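## Task

Rotate the black die until its 1 face points up and set it entirely on the mat. All other dice must still show the same upward numbers they show now, and every die must be resting flat at the finish. Nothing counts if the robot is what holds it in position. Release the die and pull the gripper away afterwards.

## Robot and tools

Robot: two UR12e-style six-joint arms, left_arm and right_arm, each ending in a two-finger parallel gripper (50 mm maximum gap). The names are labels only, not sides of any picture. Bases in the scene frame: left_arm at (+0.078, +0.625, 0) m with quat_wxyz (+1.000, 0, 0, -0.029); right_arm at (+0.017, -0.559, 0) m with quat_wxyz (+0.997, 0, 0, +0.082).

Scene frame: origin on the tabletop midway between the arms, +z up, +x outward over the table, left_arm on the +y side. Gripper frame: fingers extend along its +z, close along its x; a flat camera plate sits about 9 cm off the last joint axis toward the gripper's -y and rotates with it. end_effector_position is the midpoint between the pads; fingertips extend 17.5 mm past it. Reported hand positions can be slightly wrong, more so when the arm is stretched out.

Tool execute_actions, argument actions: a list holding zero or one item. Empty list [] just reports the state. A move item is {"rows": [...], "steps": n} with n from 1 to 15 (default 15), each step lasting 1/30 s; up to 15 rows, one per step, and the final row is held for any leftover steps. A wait item is {"steps": n} with n up to 300 and no rows; it returns once that many steps have elapsed since the previous result. Optional pictures (boolean) turns camera images on or off. A rejected call moves nothing.

Each row is exactly 18 numbers, always covering both arms: left_arm's six joint angles, then its gripper position, force_limit, speed; then the same nine for right_arm. Joint numbers are absolute target angles in radians, in order shoulder pan, shoulder lift, elbow, wrist 1, wrist 2, wrist 3, same convention as the Joint positions line. Ranges, left_arm: pan -3.142..3.142, lift -6.283..6.283, elbow 0.000..3.142, wrists -6.283..6.283 each. right_arm: pan 0.000..6.283, lift -6.283..6.283, elbow -3.142..0.000, wrists -6.283..6.283. A target more than 0.010 rad beyond a range end, and farther out than the current angle, gets the call rejected; targets beyond the true end are clipped, reported as "joint sent to its limit". Targets are absolute, but each step the controller keeps them within 0.383 rad of the measured angle (pan, lift) or 0.575 rad (elbow, wrists), and scales all joints back if the hand would jump over 100 mm. Motion lags commands by about 0.17 s, and speed/acceleration are limited, so big moves may not be finished when the result arrives. Between calls the arms keep heading to the last row's target until they settle.

Gripper numbers, each scaled to [-1, 1] and absolute: position +1 fully open, about -0.65 pads touching; send -1 to grasp (closes until blocked). force_limit per pad: -1 about 20 N, 0 about 102 N, +1 about 185 N (actual may be about 17% higher). speed: -1 gives 20 mm/s, 0 gives 85, +1 gives 150. To leave a gripper alone, repeat its current three numbers; a 0 is a real command. New force or speed only applies after position changes by at least 0.01, so open first to regrip more softly.

Results: a state line per arm with end_effector_position (m), end_effector_quat_wxyz and velocities; Joint positions and Joint velocities per arm; joint torques (uncalibrated, noisy); Wrist force and Wrist torque in the end effector's own axes (offset up to about 5.5 N, noise, saturation near 100 N, force points from the contact back into the arm; may say "no reading"). object_status: 0 moving, 1 blocked while opening, 2 blocked while closing (a grip), 3 reached target or pads met (likely nothing held). Confirm a grasp by seeing 2. position_measured in counts: gap about (250 - value) x 0.202 mm. "joint command not followed" means the clearance check altered joint targets; HELD marks steps where the row was not sent. Turning only wrist 3 swings the pad midpoint on a 25 mm circle.

Cameras: cam_head_left and cam_head_right (672x504), cam_left_wrist and cam_right_wrist (616x616 fisheye). zoom_image takes camera and region [x0, y0, x1, y1] in that image's pixels, up to 504x504, for a sharper look. read_manual only returns licence text. finished_scene takes scene (integer) and ends that scene permanently, reporting success.

Cautions: nothing may leave the table. Avoid arm-to-arm contact. A joint torque at its load limit (pan/lift 313, elbow 142, wrists 51.3 N m) or an outside force of 150 N halts that arm for 10 s. Holding loads heats motors; warnings start at 70 °C and brakes engage at 85 °C. Random tugs may hit held items or loose objects. Avoid drops, slams and hard pushes; move smoothly, set dice down gently so they rest flat, open fully and lift away before ending.

Each tool is called as name([rows], argument=value, ...), one row to a line, values as JSON.

## Session

execute_actions(actions=[])

Scene clock: 0.00 s of 4500.00 s.
left_arm: end_effector_position=(+0.6340, +0.5066, +0.2577) position_measured=3 object_status=3 end_effector_quat_wxyz=(-0.174, +0.564, +0.499, +0.634) end_effector_velocity=(+0.001, -0.001, +0.001) end_effector_angular_velocity=(-0.002, -0.002, -0.001) | right_arm: end_effector_position=(+0.1287, -0.0336, +0.2392) position_measured=3 object_status=3 end_effector_quat_wxyz=(-0.475, +0.753, -0.417, +0.183) end_effector_velocity=(+0.001, -0.001, -0.001) end_effector_angular_velocity=(-0.001, -0.001, -0.000)
Joint positions: left_arm=[-0.998 -1.473  2.169 -0.983 -0.496 -1.774] | right_arm=[ 5.324 -1.178 -2.663 -1.012  0.508 -1.27 ]
Joint velocities: left_arm=[-0.    -0.001 -0.001  0.     0.001 -0.001] | right_arm=[-0.    -0.    -0.001 -0.     0.     0.   ]
Joint torques (N m, as the arm reports them, + toward a larger angle): no reading
Motor temperatures (°C, as the motors report them): left_arm=[27 32 32 39 36 41] | right_arm=[32 31 31 34 39 36]
Wrist force (N, on the end effector, along its own x y z axes, offset not removed): no reading
Wrist torque (N m, same axes, about the end effector's origin, offset not removed): no reading

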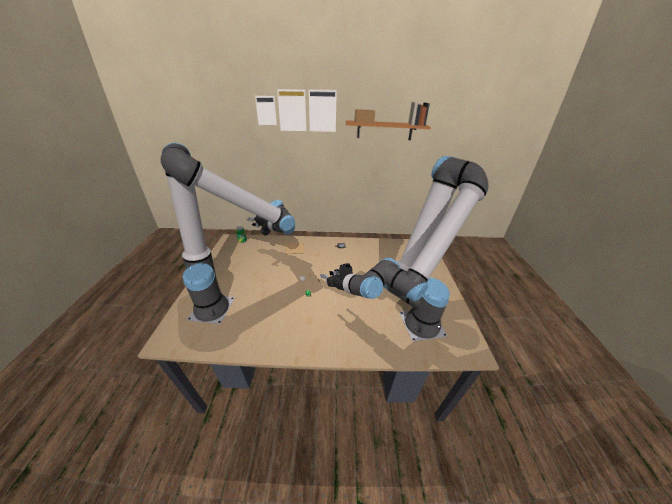

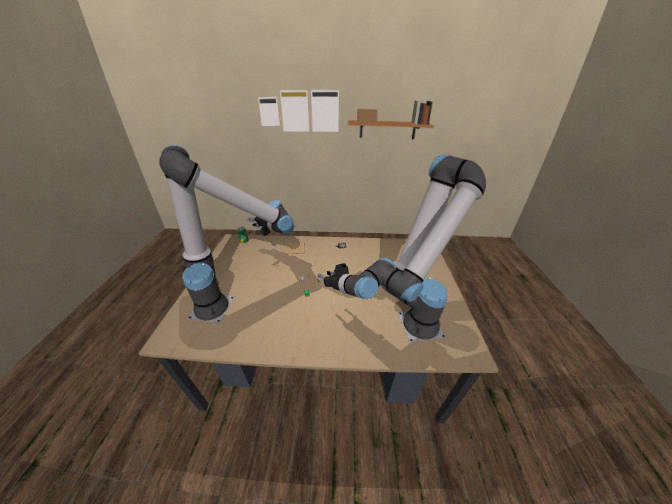

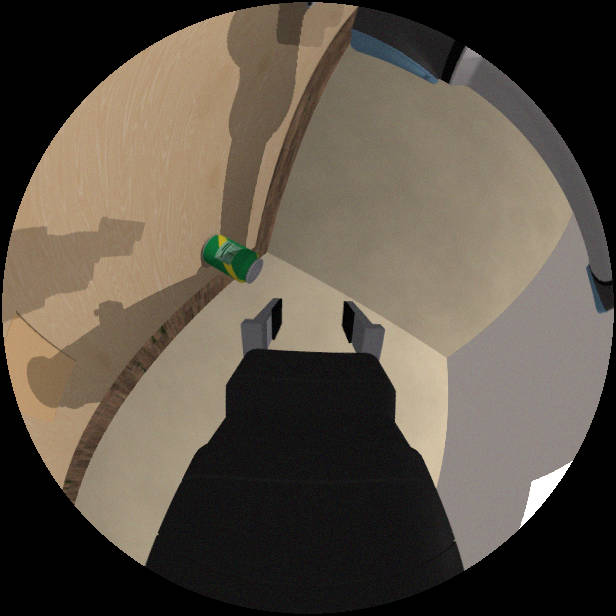

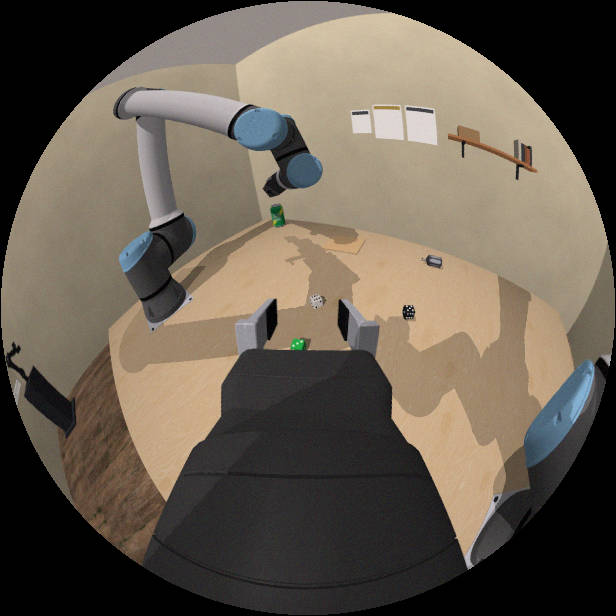

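zoom_image(camera="cam_right_wrist", region=[280, 220, 460, 360])

zoom_image(camera="cam_head_left", region=[220, 210, 400, 320])

Region (280, 220, 460, 360) of cam_right_wrist's 616x616 image, scaled by 2.800, with more detail than that image has.

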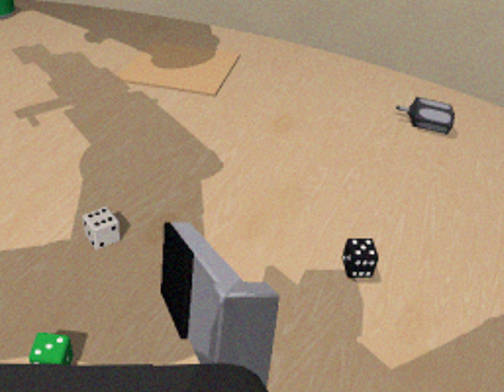

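Region (220, 210, 400, 320) of cam_head_left's 672x504 image, scaled by 2.800, with more detail than that image has.

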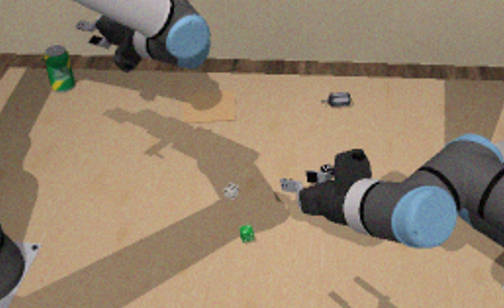

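zoom_image(camera="cam_right_wrist", region=[390, 295, 430, 330])

Region (390, 295, 430, 330) of cam_right_wrist's 616x616 image, scaled by 12.600, with more detail than that image has; it fills the top 441 rows of this view, and the rest is white.

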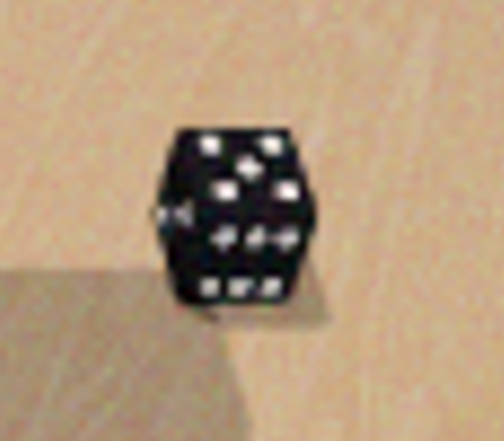

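execute_actions([
  {"rows":[[-1.282,-1.2224,1.8969,-2.2453,-1.5708,-1.340,1,0,0,5.85,-1.178,-2.663,-1.012,0.508,-1.27,1,0,0]],"steps":15},
], pictures=false)

execute_actions([
  {"steps":45},
])

Scene clock: 103.77 s of 4500.00 s.
left_arm: end_effector_position=(+0.5551, +0.2829, +0.1548) position_measured=3 object_status=3 end_effector_quat_wxyz=(-0.162, +0.619, +0.620, +0.453) end_effector_velocity=(-0.234, -0.463, -0.239) end_effector_angular_velocity=(-1.072, +0.576, +0.311) | right_arm: end_effector_position=(-0.1133, -0.0377, +0.2394) position_measured=3 object_status=3 end_effector_quat_wxyz=(-0.504, +0.827, -0.237, +0.071) end_effector_velocity=(-0.388, -0.096, +0.001) end_effector_angular_velocity=(+0.001, +0.004, +0.743)
Joint positions: left_arm=[-1.167 -1.323  2.007 -1.417 -0.93  -1.52 ] | right_arm=[ 5.779 -1.178 -2.663 -1.012  0.508 -1.27 ]
Joint velocities: left_arm=[-0.243  0.213 -0.232 -1.018 -1.018  0.375] | right_arm=[ 0.744  0.001  0.001  0.    -0.     0.001]
Joint torques (N m, as the arm reports them, + toward a larger angle): left_arm=[ -5.03 -43.98 -54.9   -5.93  -4.03   2.9 ] | right_arm=[-18.23  20.75  42.24   3.92   0.05   3.94]
Motor temperatures (°C, as the motors report them): left_arm=[27 32 32 39 36 41] | right_arm=[32 31 31 34 39 36]
Wrist force (N, on the end effector, along its own x y z axes, offset not removed): left_arm=[1.4 -5.4 4.8] | right_arm=[-2.3 3.4 -4.9]
Wrist torque (N m, same axes, about the end effector's origin, offset not removed): left_arm=[-0.76 -0.31 0.06] | right_arm=[0.47 0.34 -0.05]
Steps of this call (steps 1 to 90: nothing new was sent; then 100.27 s passed at rest; steps 91 to 105: all 15 steps of this action). Readings (joint positions | what the end effector reports):
91: left_arm=[-0.999 -1.473 2.169 -0.983 -0.496 -1.773] | right_arm=[5.324 -1.178 -2.663 -1.012 0.508 -1.270] | left_arm position_measured=3 object_status=3 | right_arm position_measured=3 object_status=3
92: left_arm=[-1.006 -1.466 2.162 -0.990 -0.504 -1.766] | right_arm=[5.332 -1.178 -2.663 -1.012 0.508 -1.270] | left_arm position_measured=3 object_status=3 | right_arm position_measured=3 object_status=3
94: left_arm=[-1.039 -1.436 2.130 -1.049 -0.562 -1.718] | right_arm=[5.390 -1.178 -2.663 -1.012 0.508 -1.270] | left_arm position_measured=3 object_status=3 | right_arm position_measured=3 object_status=3
98: left_arm=[-1.095 -1.386 2.076 -1.181 -0.694 -1.631] | right_arm=[5.537 -1.178 -2.663 -1.012 0.508 -1.270] | left_arm position_measured=3 object_status=3 | right_arm position_measured=3 object_status=3
105: the state above

Scene clock: 105.27 s of 4500.00 s.
left_arm: end_effector_position=(+0.3999, -0.0903, +0.1001) position_measured=3 object_status=3 end_effector_quat_wxyz=(-0.000, +0.707, +0.707, +0.000) end_effector_velocity=(+0.000, -0.001, +0.000) end_effector_angular_velocity=(-0.001, -0.000, +0.000) | right_arm: end_effector_position=(-0.1501, -0.0483, +0.2394) position_measured=3 object_status=3 end_effector_quat_wxyz=(-0.506, +0.835, -0.208, +0.053) end_effector_velocity=(+0.000, -0.000, -0.000) end_effector_angular_velocity=(+0.000, +0.001, -0.000)
Joint positions: left_arm=[-1.282 -1.222  1.897 -2.245 -1.571 -1.34 ] | right_arm=[ 5.85  -1.178 -2.663 -1.012  0.508 -1.27 ]
Joint velocities: left_arm=[-0.    -0.    -0.001 -0.    -0.    -0.   ] | right_arm=[ 0.     0.001 -0.     0.     0.     0.001]
Joint torques (N m, as the arm reports them, + toward a larger angle): left_arm=[ -9.09 -59.66 -58.57  -8.74  -3.67   2.84] | right_arm=[15.93 10.68 37.92  2.73  0.9   4.42]
Motor temperatures (°C, as the motors report them): left_arm=[27 32 32 39 36 41] | right_arm=[32 31 31 34 39 36]
Wrist force (N, on the end effector, along its own x y z axes, offset not removed): left_arm=[4.5 -1.6 0.6] | right_arm=[1.8 -0.6 -2.8]
Wrist torque (N m, same axes, about the end effector's origin, offset not removed): left_arm=[-0.24 -0.76 0.00] | right_arm=[-0.19 -0.21 -0.14]
Steps of this call (steps 1 to 45: the robot went on to your last target). Readings (joint positions | what the end effector reports):
1: left_arm=[-1.175 -1.316 1.999 -1.452 -0.965 -1.507] | right_arm=[5.800 -1.178 -2.663 -1.012 0.508 -1.270] | left_arm position_measured=3 object_status=3 | right_arm position_measured=3 object_status=3
2: left_arm=[-1.183 -1.310 1.992 -1.487 -1.000 -1.496] | right_arm=[5.815 -1.178 -2.663 -1.012 0.508 -1.270] | left_arm position_measured=3 object_status=3 | right_arm position_measured=3 object_status=3
4: left_arm=[-1.196 -1.298 1.979 -1.557 -1.070 -1.475] | right_arm=[5.833 -1.178 -2.663 -1.012 0.508 -1.270] | left_arm position_measured=3 object_status=3 | right_arm position_measured=3 object_status=3
8: left_arm=[-1.219 -1.277 1.957 -1.705 -1.199 -1.439] | right_arm=[5.846 -1.178 -2.663 -1.012 0.508 -1.270] | left_arm position_measured=3 object_status=3 | right_arm position_measured=3 object_status=3
45: the state above
All arms were judged still, so your last target was given up. Only a new action makes them travel on or press farther. Fingers that are still opening or closing keep moving.

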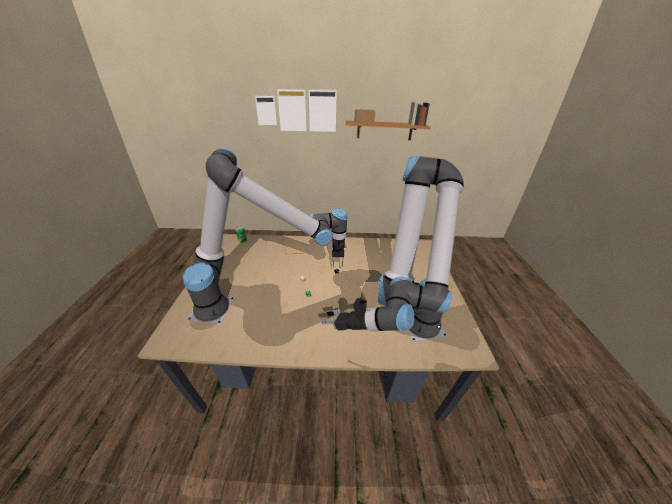

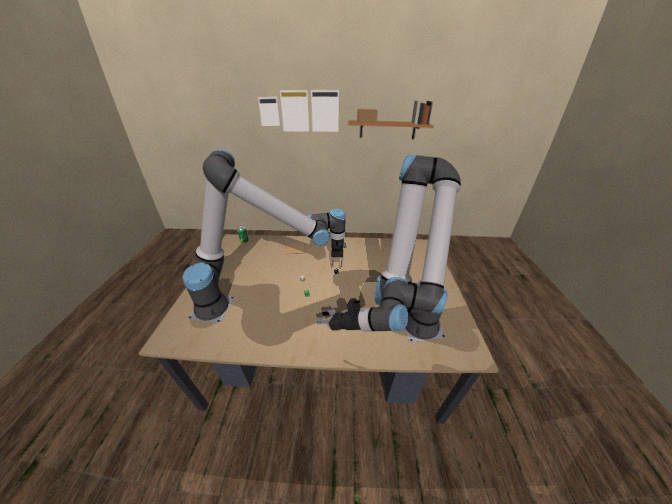

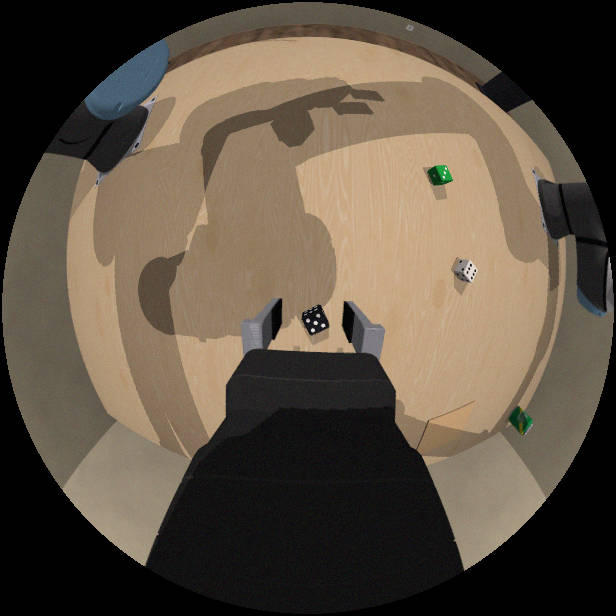

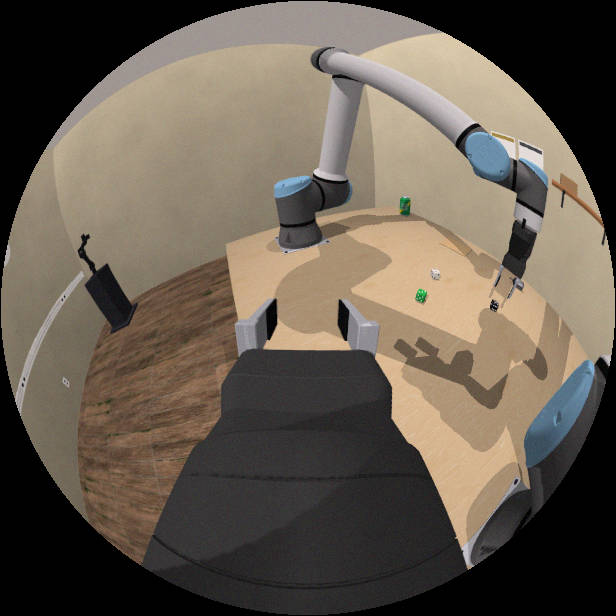

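zoom_image(camera="cam_left_wrist", region=[260, 280, 370, 360])

Region (260, 280, 370, 360) of cam_left_wrist's 616x616 image, scaled by 4.582, with more detail than that image has; it fills the top 367 rows of this view, and the rest is white.

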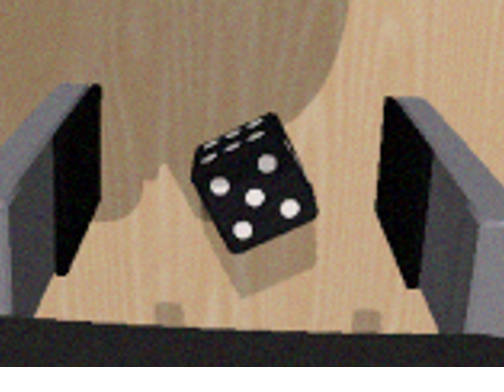

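execute_actions([
  {"rows":[[-1.2,-1.22,1.895,-2.25,-1.8,-1.36,1,0,0,5.85,-1.178,-2.663,-1.012,0.508,-1.27,1,0,0],[-1.2,-1.22,1.895,-2.25,-1.8,-1.36,1,0,0,5.85,-1.178,-2.663,-1.012,0.508,-1.27,1,0,0],[-1.2,-1.22,1.895,-2.25,-1.8,-1.36,1,0,0,5.85,-1.178,-2.663,-1.012,0.508,-1.27,1,0,0],[-1.1,-1.19,1.89,-2.26,-2.1,-1.38,1,0,0,5.85,-1.178,-2.663,-1.012,0.508,-1.27,1,0,0],[-1.1,-1.19,1.89,-2.26,-2.1,-1.38,1,0,0,5.85,-1.178,-2.663,-1.012,0.508,-1.27,1,0,0],[-1.1,-1.19,1.89,-2.26,-2.1,-1.38,1,0,0,5.85,-1.178,-2.663,-1.012,0.508,-1.27,1,0,0],[-1.1,-1.19,1.89,-2.26,-2.1,-1.38,1,0,0,5.85,-1.178,-2.663,-1.012,0.508,-1.27,1,0,0],[-1.1,-1.19,1.89,-2.26,-2.1,-1.38,1,0,0,5.85,-1.178,-2.663,-1.012,0.508,-1.27,1,0,0],[-1.0,-1.13,1.88,-2.28,-2.3,-1.40,1,0,0,5.85,-1.178,-2.663,-1.012,0.508,-1.27,1,0,0],[-1.0,-1.13,1.88,-2.28,-2.3,-1.40,1,0,0,5.85,-1.178,-2.663,-1.012,0.508,-1.27,1,0,0],[-1.0,-1.13,1.88,-2.28,-2.3,-1.40,1,0,0,5.85,-1.178,-2.663,-1.012,0.508,-1.27,1,0,0],[-1.0,-1.13,1.88,-2.28,-2.3,-1.40,1,0,0,5.85,-1.178,-2.663,-1.012,0.508,-1.27,1,0,0],[-1.0,-1.13,1.88,-2.28,-2.3,-1.40,1,0,0,5.85,-1.178,-2.663,-1.012,0.508,-1.27,1,0,0],[-0.9115,-1.0278,1.8735,-2.313,-2.3508,-1.4242,1,0,0,5.85,-1.178,-2.663,-1.012,0.508,-1.27,1,0,0]],"steps":15},
], pictures=false)

execute_actions([
  {"steps":30},
])

zoom_image(camera="cam_left_wrist", region=[250, 250, 380, 360])

Scene clock: 178.10 s of 4500.00 s.
left_arm: end_effector_position=(+0.4255, -0.0819, +0.1250) position_measured=3 object_status=3 end_effector_quat_wxyz=(-0.160, +0.544, +0.770, -0.291) end_effector_velocity=(+0.310, +0.046, -0.151) end_effector_angular_velocity=(-0.165, +0.960, +0.817) | right_arm: end_effector_position=(-0.1501, -0.0483, +0.2394) position_measured=3 object_status=3 end_effector_quat_wxyz=(-0.506, +0.835, -0.208, +0.053) end_effector_velocity=(-0.000, +0.000, -0.001) end_effector_angular_velocity=(-0.001, -0.002, -0.000)
Joint positions: left_arm=[-1.014 -1.133  1.88  -2.282 -2.247 -1.4  ] | right_arm=[ 5.85  -1.178 -2.663 -1.012  0.508 -1.27 ]
Joint velocities: left_arm=[ 0.632  0.524 -0.078 -0.254 -0.928 -0.195] | right_arm=[ 0.    -0.002  0.    -0.     0.     0.   ]
Joint torques (N m, as the arm reports them, + toward a larger angle): left_arm=[111.45  83.05  -2.83  -3.78  -0.44  -2.38] | right_arm=[15.9  -1.15 30.98  2.78  0.74  4.24]
Motor temperatures (°C, as the motors report them): left_arm=[27 32 32 39 36 41] | right_arm=[32 31 32 34 39 36]
Wrist force (N, on the end effector, along its own x y z axes, offset not removed): left_arm=[-1.0 -25.2 -6.1] | right_arm=[-0.6 -1.8 -3.4]
Wrist torque (N m, same axes, about the end effector's origin, offset not removed): left_arm=[-3.94 0.24 -0.07] | right_arm=[-0.32 0.24 -0.08]
Steps of this call (steps 1 to 90: nothing new was sent; then 69.33 s passed at rest; steps 91 to 105: all 15 steps of this action). Readings (joint positions | what the end effector reports):
91: left_arm=[-1.282 -1.222 1.897 -2.245 -1.571 -1.340] | right_arm=[5.850 -1.178 -2.663 -1.012 0.508 -1.270] | left_arm position_measured=3 object_status=3 | right_arm position_measured=3 object_status=3
92: left_arm=[-1.275 -1.222 1.896 -2.246 -1.579 -1.343] | right_arm=[5.850 -1.178 -2.663 -1.012 0.508 -1.270] | left_arm position_measured=3 object_status=3 | right_arm position_measured=3 object_status=3
94: left_arm=[-1.241 -1.221 1.896 -2.248 -1.648 -1.351] | right_arm=[5.850 -1.178 -2.663 -1.012 0.508 -1.270] | left_arm position_measured=3 object_status=3 | right_arm position_measured=3 object_status=3
98: left_arm=[-1.146 -1.200 1.892 -2.256 -1.914 -1.372] | right_arm=[5.850 -1.178 -2.663 -1.012 0.508 -1.270] | left_arm position_measured=3 object_status=3 | right_arm position_measured=3 object_status=3
105: the state above

Scene clock: 179.10 s of 4500.00 s.
left_arm: end_effector_position=(+0.4809, -0.0582, +0.0710) position_measured=3 object_status=3 end_effector_quat_wxyz=(-0.196, +0.472, +0.794, -0.329) end_effector_velocity=(+0.000, -0.001, +0.002) end_effector_angular_velocity=(-0.003, -0.000, +0.000) | right_arm: end_effector_position=(-0.1501, -0.0483, +0.2394) position_measured=3 object_status=3 end_effector_quat_wxyz=(-0.506, +0.835, -0.208, +0.053) end_effector_velocity=(-0.000, +0.000, +0.000) end_effector_angular_velocity=(-0.000, +0.000, -0.000)
Joint positions: left_arm=[-0.912 -1.028  1.873 -2.313 -2.351 -1.424] | right_arm=[ 5.85  -1.178 -2.663 -1.012  0.508 -1.27 ]
Joint velocities: left_arm=[ 0.    -0.002 -0.     0.    -0.001  0.   ] | right_arm=[-0.    -0.     0.001 -0.     0.     0.   ]
Joint torques (N m, as the arm reports them, + toward a larger angle): left_arm=[  7.68 -65.4  -51.6   -8.08  -5.99  -1.72] | right_arm=[14.54 -0.65 32.85  2.94  0.96  4.  ]
Motor temperatures (°C, as the motors report them): left_arm=[27 32 32 39 36 41] | right_arm=[32 31 32 34 39 36]
Wrist force (N, on the end effector, along its own x y z axes, offset not removed): left_arm=[-0.8 -7.0 -1.0] | right_arm=[1.0 2.2 -2.5]
Wrist torque (N m, same axes, about the end effector's origin, offset not removed): left_arm=[-1.47 0.36 0.06] | right_arm=[0.44 -0.16 -0.09]
Steps of this call (steps 1 to 30: the robot went on to your last target). Readings (joint positions | what the end effector reports):
1: left_arm=[-0.990 -1.110 1.878 -2.290 -2.276 -1.407] | right_arm=[5.850 -1.178 -2.663 -1.012 0.508 -1.270] | left_arm position_measured=3 object_status=3 | right_arm position_measured=3 object_status=3
2: left_arm=[-0.968 -1.087 1.877 -2.296 -2.298 -1.412] | right_arm=[5.850 -1.178 -2.663 -1.012 0.508 -1.270] | left_arm position_measured=3 object_status=3 | right_arm position_measured=3 object_status=3
4: left_arm=[-0.939 -1.057 1.876 -2.305 -2.324 -1.418] | right_arm=[5.850 -1.178 -2.663 -1.012 0.508 -1.270] | left_arm position_measured=3 object_status=3 | right_arm position_measured=3 object_status=3
8: left_arm=[-0.918 -1.035 1.874 -2.311 -2.344 -1.423] | right_arm=[5.850 -1.178 -2.663 -1.012 0.508 -1.270] | left_arm position_measured=3 object_status=3 | right_arm position_measured=3 object_status=3
30: the state above
All arms were judged still, so your last target was given up. Only a new action makes them travel on or press farther. Fingers that are still opening or closing keep moving.

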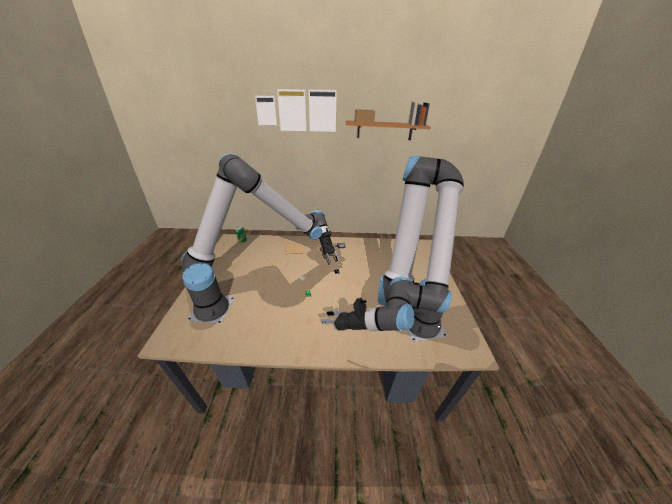

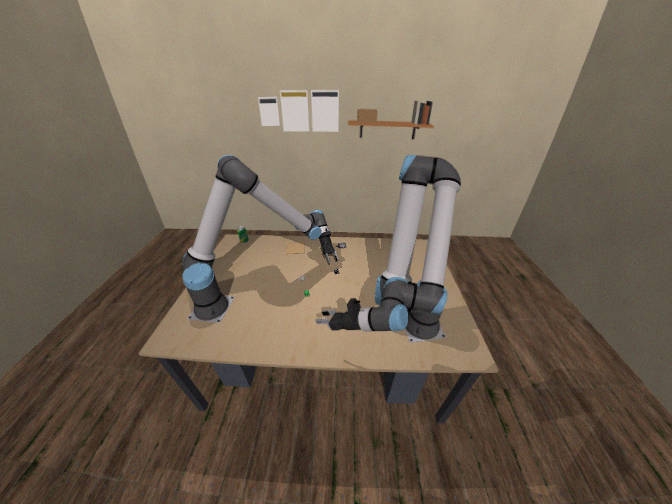

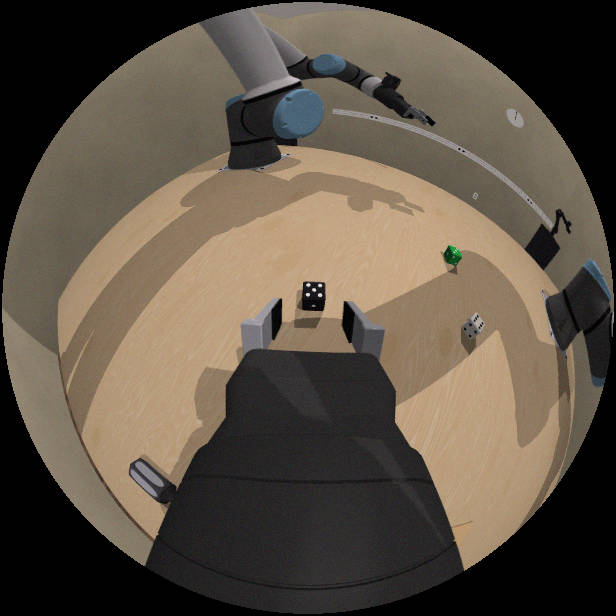

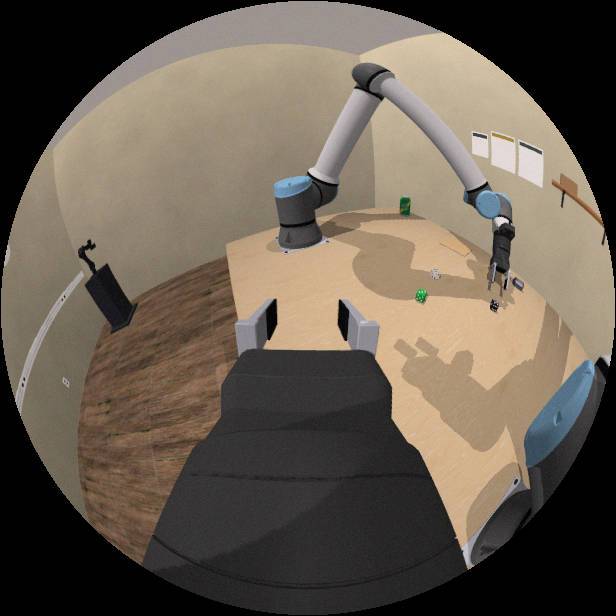

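Region (250, 250, 380, 360) of cam_left_wrist's 616x616 image, scaled by 3.877, with more detail than that image has; it fills the top 426 rows of this view, and the rest is white.

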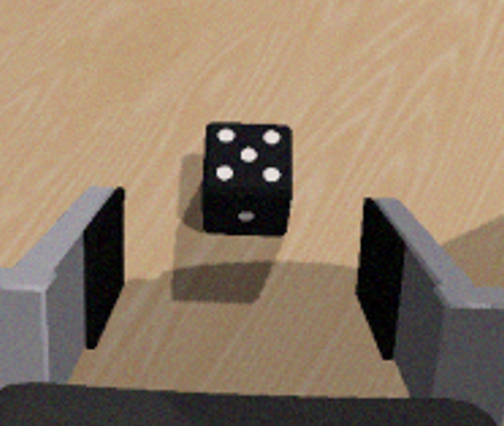

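execute_actions([
  {"rows":[[-0.9176,-1.0218,1.8777,-2.3293,-2.3512,-1.4328,1,0,0,5.85,-1.178,-2.663,-1.012,0.508,-1.27,1,0,0],[-0.9237,-1.0157,1.882,-2.3457,-2.3517,-1.4414,1,0,0,5.85,-1.178,-2.663,-1.012,0.508,-1.27,1,0,0],[-0.9298,-1.0097,1.8862,-2.362,-2.3521,-1.4499,1,0,0,5.85,-1.178,-2.663,-1.012,0.508,-1.27,1,0,0],[-0.9359,-1.0036,1.8904,-2.3784,-2.3526,-1.4585,1,0,0,5.85,-1.178,-2.663,-1.012,0.508,-1.27,1,0,0],[-0.9420,-0.9976,1.8947,-2.3947,-2.353,-1.4671,1,0,0,5.85,-1.178,-2.663,-1.012,0.508,-1.27,1,0,0],[-0.9482,-0.9915,1.8989,-2.411,-2.3535,-1.4757,1,0,0,5.85,-1.178,-2.663,-1.012,0.508,-1.27,1,0,0],[-0.9543,-0.9855,1.9031,-2.4274,-2.354,-1.4843,1,0,0,5.85,-1.178,-2.663,-1.012,0.508,-1.27,1,0,0],[-0.9604,-0.9794,1.9073,-2.4437,-2.3544,-1.4928,1,0,0,5.85,-1.178,-2.663,-1.012,0.508,-1.27,1,0,0],[-0.9665,-0.9734,1.9116,-2.4601,-2.3549,-1.5014,1,0,0,5.85,-1.178,-2.663,-1.012,0.508,-1.27,1,0,0],[-0.9702,-0.9697,1.9141,-2.4699,-2.3551,-1.5066,1,0,0,5.85,-1.178,-2.663,-1.012,0.508,-1.27,1,0,0]],"steps":15},
], pictures=false)

execute_actions([
  {"steps":12},
])

zoom_image(camera="cam_left_wrist", region=[250, 250, 380, 360])

zoom_image(camera="cam_right_wrist", region=[460, 250, 540, 330])

Scene clock: 202.80 s of 4500.00 s.
left_arm: end_effector_position=(+0.4420, -0.0797, +0.0263) position_measured=3 object_status=3 end_effector_quat_wxyz=(-0.196, +0.472, +0.794, -0.329) end_effector_velocity=(-0.029, -0.014, -0.031) end_effector_angular_velocity=(-0.003, -0.000, +0.001) | right_arm: end_effector_position=(-0.1501, -0.0483, +0.2394) position_measured=3 object_status=3 end_effector_quat_wxyz=(-0.506, +0.835, -0.208, +0.053) end_effector_velocity=(-0.001, +0.000, +0.001) end_effector_angular_velocity=(-0.000, +0.000, +0.001)
Joint positions: left_arm=[-0.966 -0.973  1.912 -2.459 -2.355 -1.501] | right_arm=[ 5.85  -1.178 -2.663 -1.012  0.508 -1.27 ]
Joint velocities: left_arm=[-0.04   0.04   0.027 -0.11  -0.003 -0.057] | right_arm=[ 0.     0.001  0.001  0.     0.    -0.002]
Joint torques (N m, as the arm reports them, + toward a larger angle): left_arm=[ -1.12 -72.94 -22.19  -8.39  -6.43  -1.89] | right_arm=[13.18  0.14 32.52  2.97  0.68  4.14]
Motor temperatures (°C, as the motors report them): left_arm=[27 32 32 39 36 41] | right_arm=[32 31 32 34 39 36]
Wrist force (N, on the end effector, along its own x y z axes, offset not removed): left_arm=[-0.7 0.1 3.3] | right_arm=[1.3 -1.3 -2.7]
Wrist torque (N m, same axes, about the end effector's origin, offset not removed): left_arm=[0.17 0.28 -0.30] | right_arm=[-0.29 -0.18 -0.11]
Steps of this call (steps 1 to 90: nothing new was sent; then 20.20 s passed at rest; steps 91 to 105: all 15 steps of this action). Readings (joint positions | what the end effector reports):
91: left_arm=[-0.912 -1.028 1.873 -2.313 -2.351 -1.424] | right_arm=[5.850 -1.178 -2.663 -1.012 0.508 -1.270] | left_arm position_measured=3 object_status=3 | right_arm position_measured=3 object_status=3
92: left_arm=[-0.913 -1.027 1.874 -2.316 -2.351 -1.426] | right_arm=[5.850 -1.178 -2.663 -1.012 0.508 -1.270] | left_arm position_measured=3 object_status=3 | right_arm position_measured=3 object_status=3
94: left_arm=[-0.918 -1.021 1.878 -2.331 -2.351 -1.434] | right_arm=[5.850 -1.178 -2.663 -1.012 0.508 -1.270] | left_arm position_measured=3 object_status=3 | right_arm position_measured=3 object_status=3
98: left_arm=[-0.938 -1.001 1.892 -2.383 -2.353 -1.462] | right_arm=[5.850 -1.178 -2.663 -1.012 0.508 -1.270] | left_arm position_measured=3 object_status=3 | right_arm position_measured=3 object_status=3
105: the state above

Scene clock: 203.20 s of 4500.00 s.
left_arm: end_effector_position=(+0.4393, -0.0810, +0.0234) position_measured=3 object_status=3 end_effector_quat_wxyz=(-0.196, +0.472, +0.794, -0.329) end_effector_velocity=(-0.001, +0.000, -0.000) end_effector_angular_velocity=(+0.000, +0.000, +0.001) | right_arm: end_effector_position=(-0.1501, -0.0483, +0.2394) position_measured=3 object_status=3 end_effector_quat_wxyz=(-0.506, +0.835, -0.208, +0.053) end_effector_velocity=(-0.001, +0.000, +0.001) end_effector_angular_velocity=(+0.001, +0.001, -0.000)
Joint positions: left_arm=[-0.97  -0.97   1.914 -2.47  -2.355 -1.507] | right_arm=[ 5.85  -1.178 -2.663 -1.012  0.508 -1.27 ]
Joint velocities: left_arm=[-0.001 -0.     0.002 -0.002 -0.    -0.002] | right_arm=[-0.    -0.001  0.002  0.    -0.     0.   ]
Joint torques (N m, as the arm reports them, + toward a larger angle): left_arm=[-10.85 -68.84 -20.79  -8.82  -6.08  -1.68] | right_arm=[14.42 -2.25 31.06  3.28  0.92  4.34]
Motor temperatures (°C, as the motors report them): left_arm=[27 32 32 39 36 41] | right_arm=[32 31 32 34 39 36]
Wrist force (N, on the end effector, along its own x y z axes, offset not removed): left_arm=[2.4 -3.0 0.9] | right_arm=[2.0 -1.4 -1.1]
Wrist torque (N m, same axes, about the end effector's origin, offset not removed): left_arm=[-0.62 -0.32 -0.10] | right_arm=[-0.19 -0.21 -0.10]
Steps of this call (steps 1 to 12: the robot went on to your last target). Readings (joint positions | what the end effector reports):
1: left_arm=[-0.968 -0.972 1.912 -2.463 -2.355 -1.503] | right_arm=[5.850 -1.178 -2.663 -1.012 0.508 -1.270] | left_arm position_measured=3 object_status=3 | right_arm position_measured=3 object_status=3
2: left_arm=[-0.968 -0.972 1.913 -2.465 -2.355 -1.504] | right_arm=[5.850 -1.178 -2.663 -1.012 0.508 -1.270] | left_arm position_measured=3 object_status=3 | right_arm position_measured=3 object_status=3
4: left_arm=[-0.969 -0.971 1.913 -2.467 -2.355 -1.505] | right_arm=[5.850 -1.178 -2.663 -1.012 0.508 -1.270] | left_arm position_measured=3 object_status=3 | right_arm position_measured=3 object_status=3
8: left_arm=[-0.970 -0.970 1.914 -2.469 -2.355 -1.506] | right_arm=[5.850 -1.178 -2.663 -1.012 0.508 -1.270] | left_arm position_measured=3 object_status=3 | right_arm position_measured=3 object_status=3
12: the state above

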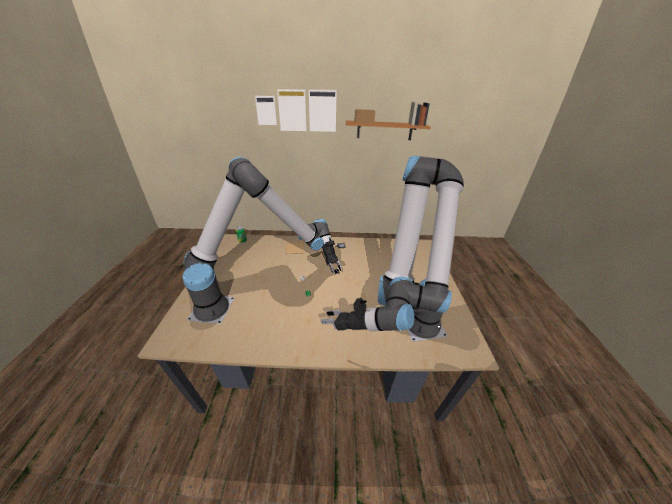

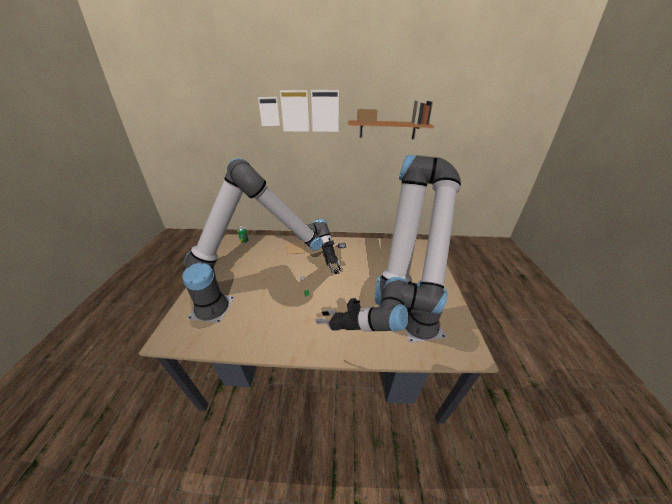

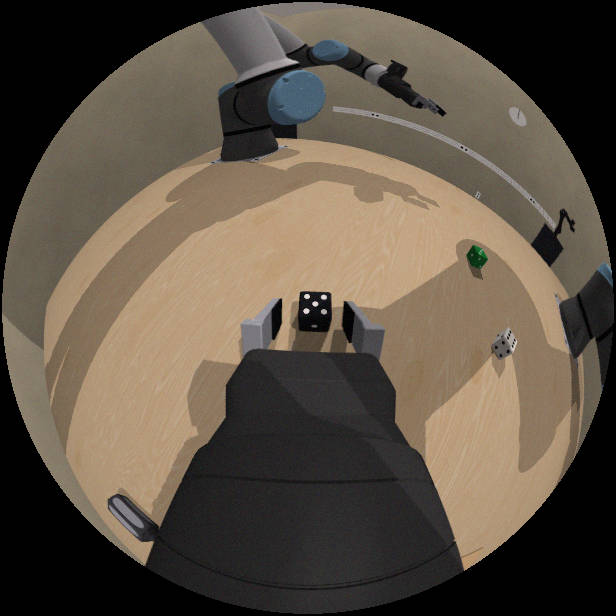

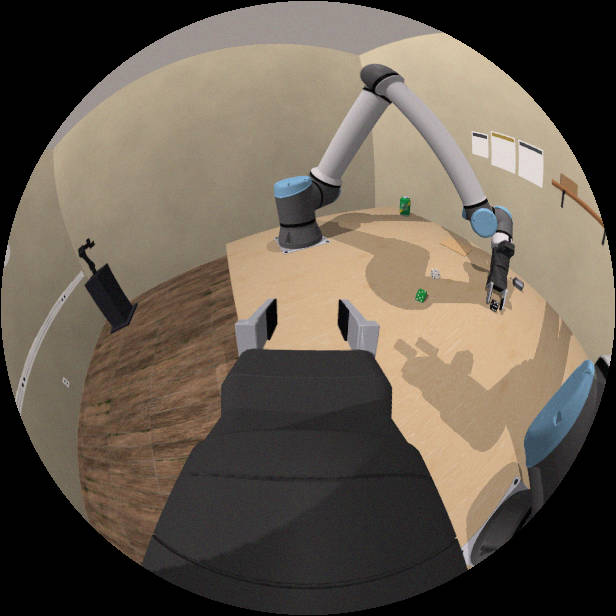

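Region (250, 250, 380, 360) of cam_left_wrist's 616x616 image, scaled by 3.877, with more detail than that image has; it fills the top 426 rows of this view, and the rest is white.

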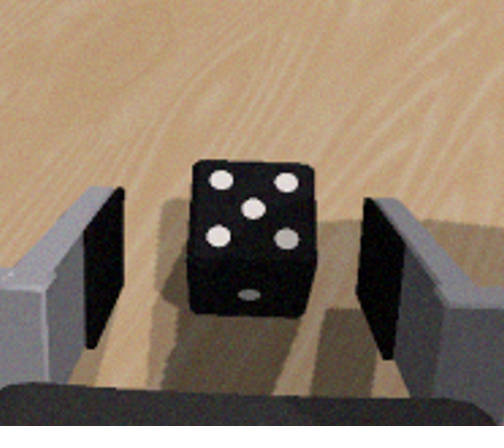

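Region (460, 250, 540, 330) of cam_right_wrist's 616x616 image, scaled by 6.300, with more detail than that image has.

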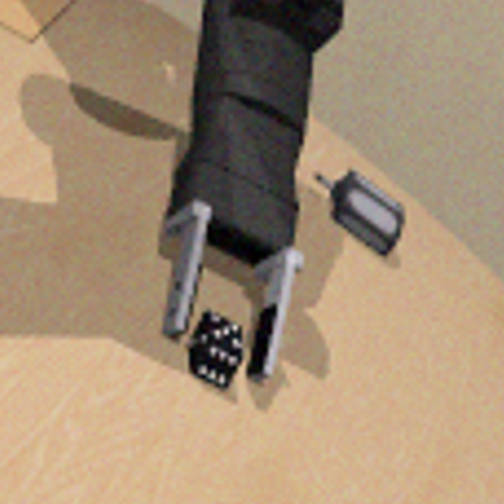

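execute_actions([
  {"rows":[[-0.9726,-0.9673,1.9158,-2.4764,-2.3553,-1.510,1,0,0,5.85,-1.178,-2.663,-1.012,0.508,-1.27,1,0,0],[-0.9726,-0.9673,1.9158,-2.4764,-2.3553,-1.510,1,0,0,5.85,-1.178,-2.663,-1.012,0.508,-1.27,1,0,0],[-0.9726,-0.9673,1.9158,-2.4764,-2.3553,-1.510,1,0,0,5.85,-1.178,-2.663,-1.012,0.508,-1.27,1,0,0],[-0.9726,-0.9673,1.9158,-2.4764,-2.3553,-1.510,1,0,0,5.85,-1.178,-2.663,-1.012,0.508,-1.27,1,0,0],[-0.9726,-0.9673,1.9158,-2.4764,-2.3553,-1.510,-1,-0.4,-0.3,5.85,-1.178,-2.663,-1.012,0.508,-1.27,1,0,0]],"steps":15},
], pictures=false)

execute_actions([
  {"steps":12},
])

zoom_image(camera="cam_left_wrist", region=[250, 250, 380, 360])

zoom_image(camera="cam_head_left", region=[270, 220, 370, 290])

Scene clock: 220.60 s of 4500.00 s.
left_arm: end_effector_position=(+0.4374, -0.0818, +0.0215) position_measured=116 object_status=0 end_effector_quat_wxyz=(-0.196, +0.472, +0.794, -0.329) end_effector_velocity=(-0.000, -0.000, +0.001) end_effector_angular_velocity=(-0.001, -0.001, -0.000) | right_arm: end_effector_position=(-0.1501, -0.0483, +0.2394) position_measured=3 object_status=3 end_effector_quat_wxyz=(-0.506, +0.835, -0.208, +0.053) end_effector_velocity=(-0.000, +0.000, +0.001) end_effector_angular_velocity=(+0.000, +0.002, +0.000)
Joint positions: left_arm=[-0.973 -0.967  1.916 -2.476 -2.355 -1.51 ] | right_arm=[ 5.85  -1.178 -2.663 -1.012  0.508 -1.27 ]
Joint velocities: left_arm=[-0.    -0.001  0.    -0.001  0.     0.   ] | right_arm=[ 0.     0.002  0.001  0.     0.    -0.   ]
Joint torques (N m, as the arm reports them, + toward a larger angle): left_arm=[ -5.78 -70.88 -20.1   -8.19  -5.69  -1.58] | right_arm=[17.37 -2.56 32.48  3.17  0.54  4.08]
Motor temperatures (°C, as the motors report them): left_arm=[27 32 32 39 36 41] | right_arm=[32 31 32 34 39 36]
Wrist force (N, on the end effector, along its own x y z axes, offset not removed): left_arm=[-3.3 -1.3 -3.7] | right_arm=[1.5 0.4 -1.3]
Wrist torque (N m, same axes, about the end effector's origin, offset not removed): left_arm=[-0.34 0.69 0.12] | right_arm=[0.01 -0.14 -0.15]
Steps of this call (steps 1 to 30: the robot went on to your last target; steps 31 to 90: nothing new was sent; then 13.90 s passed at rest; steps 91 to 105: all 15 steps of this action). Readings (joint positions | what the end effector reports):
91: left_arm=[-0.970 -0.970 1.914 -2.470 -2.355 -1.507] | right_arm=[5.850 -1.178 -2.663 -1.012 0.508 -1.270] | left_arm position_measured=3 object_status=3 | right_arm position_measured=3 object_status=3
92: left_arm=[-0.971 -0.969 1.914 -2.471 -2.355 -1.507] | right_arm=[5.850 -1.178 -2.663 -1.012 0.508 -1.270] | left_arm position_measured=3 object_status=3 | right_arm position_measured=3 object_status=3
94: left_arm=[-0.972 -0.968 1.915 -2.474 -2.355 -1.509] | right_arm=[5.850 -1.178 -2.663 -1.012 0.508 -1.270] | left_arm position_measured=3 object_status=3 | right_arm position_measured=3 object_status=3
98: left_arm=[-0.972 -0.968 1.916 -2.476 -2.355 -1.510] | right_arm=[5.850 -1.178 -2.663 -1.012 0.508 -1.270] | left_arm position_measured=40 object_status=0 | right_arm position_measured=3 object_status=3
105: the state above

Scene clock: 221.00 s of 4500.00 s.
left_arm: end_effector_position=(+0.4374, -0.0818, +0.0215) position_measured=133 object_status=2 end_effector_quat_wxyz=(-0.196, +0.472, +0.794, -0.329) end_effector_velocity=(-0.000, +0.000, +0.001) end_effector_angular_velocity=(-0.001, +0.000, +0.000) | right_arm: end_effector_position=(-0.1501, -0.0483, +0.2394) position_measured=3 object_status=3 end_effector_quat_wxyz=(-0.506, +0.835, -0.208, +0.053) end_effector_velocity=(-0.000, -0.000, +0.001) end_effector_angular_velocity=(+0.001, +0.004, -0.000)
Joint positions: left_arm=[-0.973 -0.967  1.916 -2.476 -2.355 -1.51 ] | right_arm=[ 5.85  -1.178 -2.663 -1.012  0.508 -1.27 ]
Joint velocities: left_arm=[-0.    -0.002  0.001 -0.    -0.001 -0.   ] | right_arm=[0.    0.003 0.    0.001 0.    0.   ]
Joint torques (N m, as the arm reports them, + toward a larger angle): left_arm=[ -9.62 -67.69 -19.83  -8.6   -5.66  -1.67] | right_arm=[16.39 -2.22 32.05  2.67  0.5   4.1 ]
Motor temperatures (°C, as the motors report them): left_arm=[27 32 32 39 36 41] | right_arm=[32 31 32 34 39 36]
Wrist force (N, on the end effector, along its own x y z axes, offset not removed): left_arm=[3.9 -1.4 -3.8] | right_arm=[1.3 -0.1 -2.2]
Wrist torque (N m, same axes, about the end effector's origin, offset not removed): left_arm=[-0.42 -0.59 -0.25] | right_arm=[-0.02 -0.15 -0.14]
Steps of this call (steps 1 to 12: the robot went on to your last target). Readings (joint positions | what the end effector reports):
1: left_arm=[-0.973 -0.967 1.916 -2.476 -2.355 -1.510] | right_arm=[5.850 -1.178 -2.663 -1.012 0.508 -1.270] | left_arm position_measured=126 object_status=0 | right_arm position_measured=3 object_status=3
2: left_arm=[-0.973 -0.967 1.916 -2.476 -2.355 -1.510] | right_arm=[5.850 -1.178 -2.663 -1.012 0.508 -1.270] | left_arm position_measured=133 object_status=0 | right_arm position_measured=3 object_status=3
4: left_arm=[-0.973 -0.967 1.916 -2.476 -2.355 -1.510] | right_arm=[5.850 -1.178 -2.663 -1.012 0.508 -1.270] | left_arm position_measured=133 object_status=0 | right_arm position_measured=3 object_status=3
8: left_arm=[-0.973 -0.967 1.916 -2.476 -2.355 -1.510] | right_arm=[5.850 -1.178 -2.663 -1.012 0.508 -1.270] | left_arm position_measured=133 object_status=2 | right_arm position_measured=3 object_status=3
12: the state above

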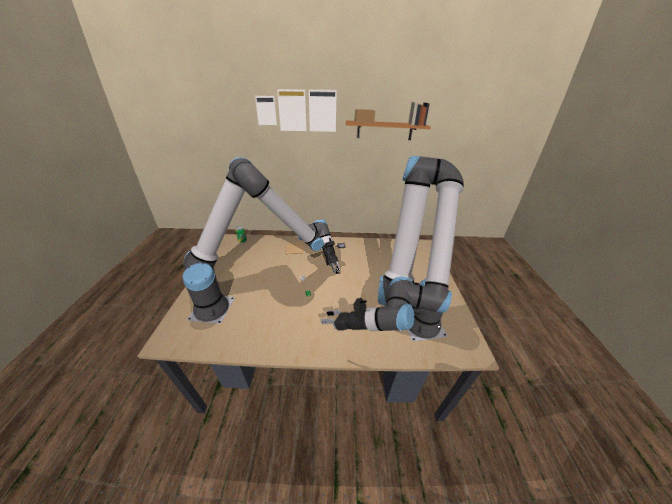

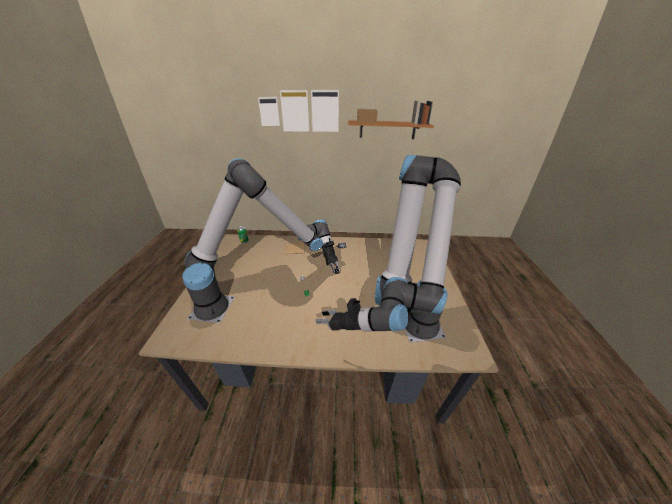

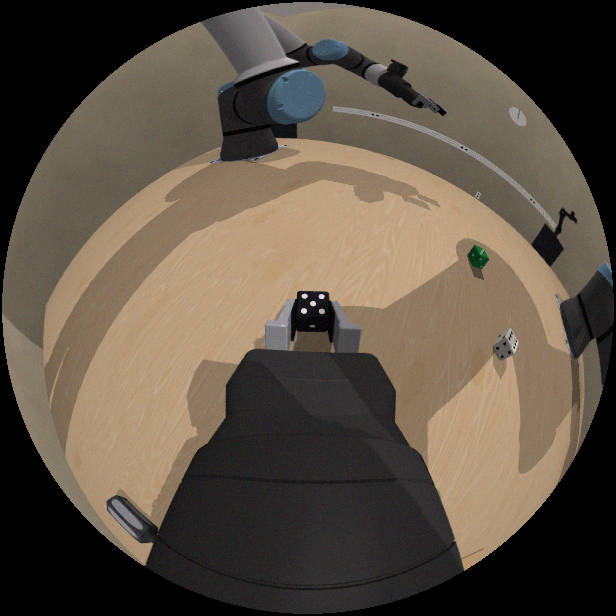

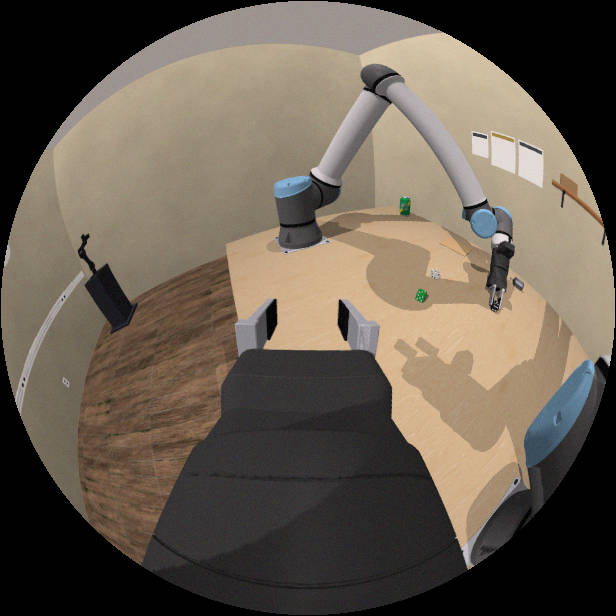

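Region (250, 250, 380, 360) of cam_left_wrist's 616x616 image, scaled by 3.877, with more detail than that image has; it fills the top 426 rows of this view, and the rest is white.

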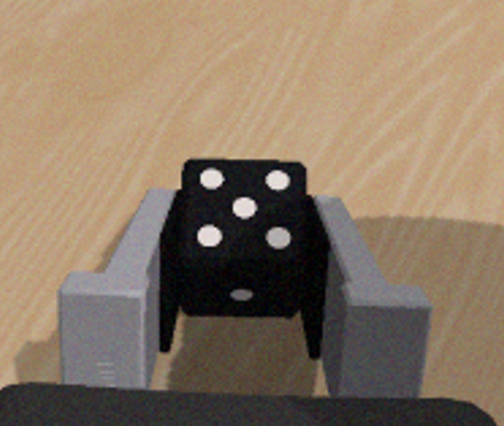

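Region (270, 220, 370, 290) of cam_head_left's 672x504 image, scaled by 5.040, with more detail than that image has; it fills the top 353 rows of this view, and the rest is white.

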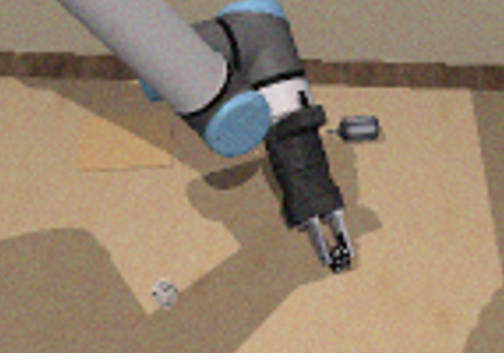

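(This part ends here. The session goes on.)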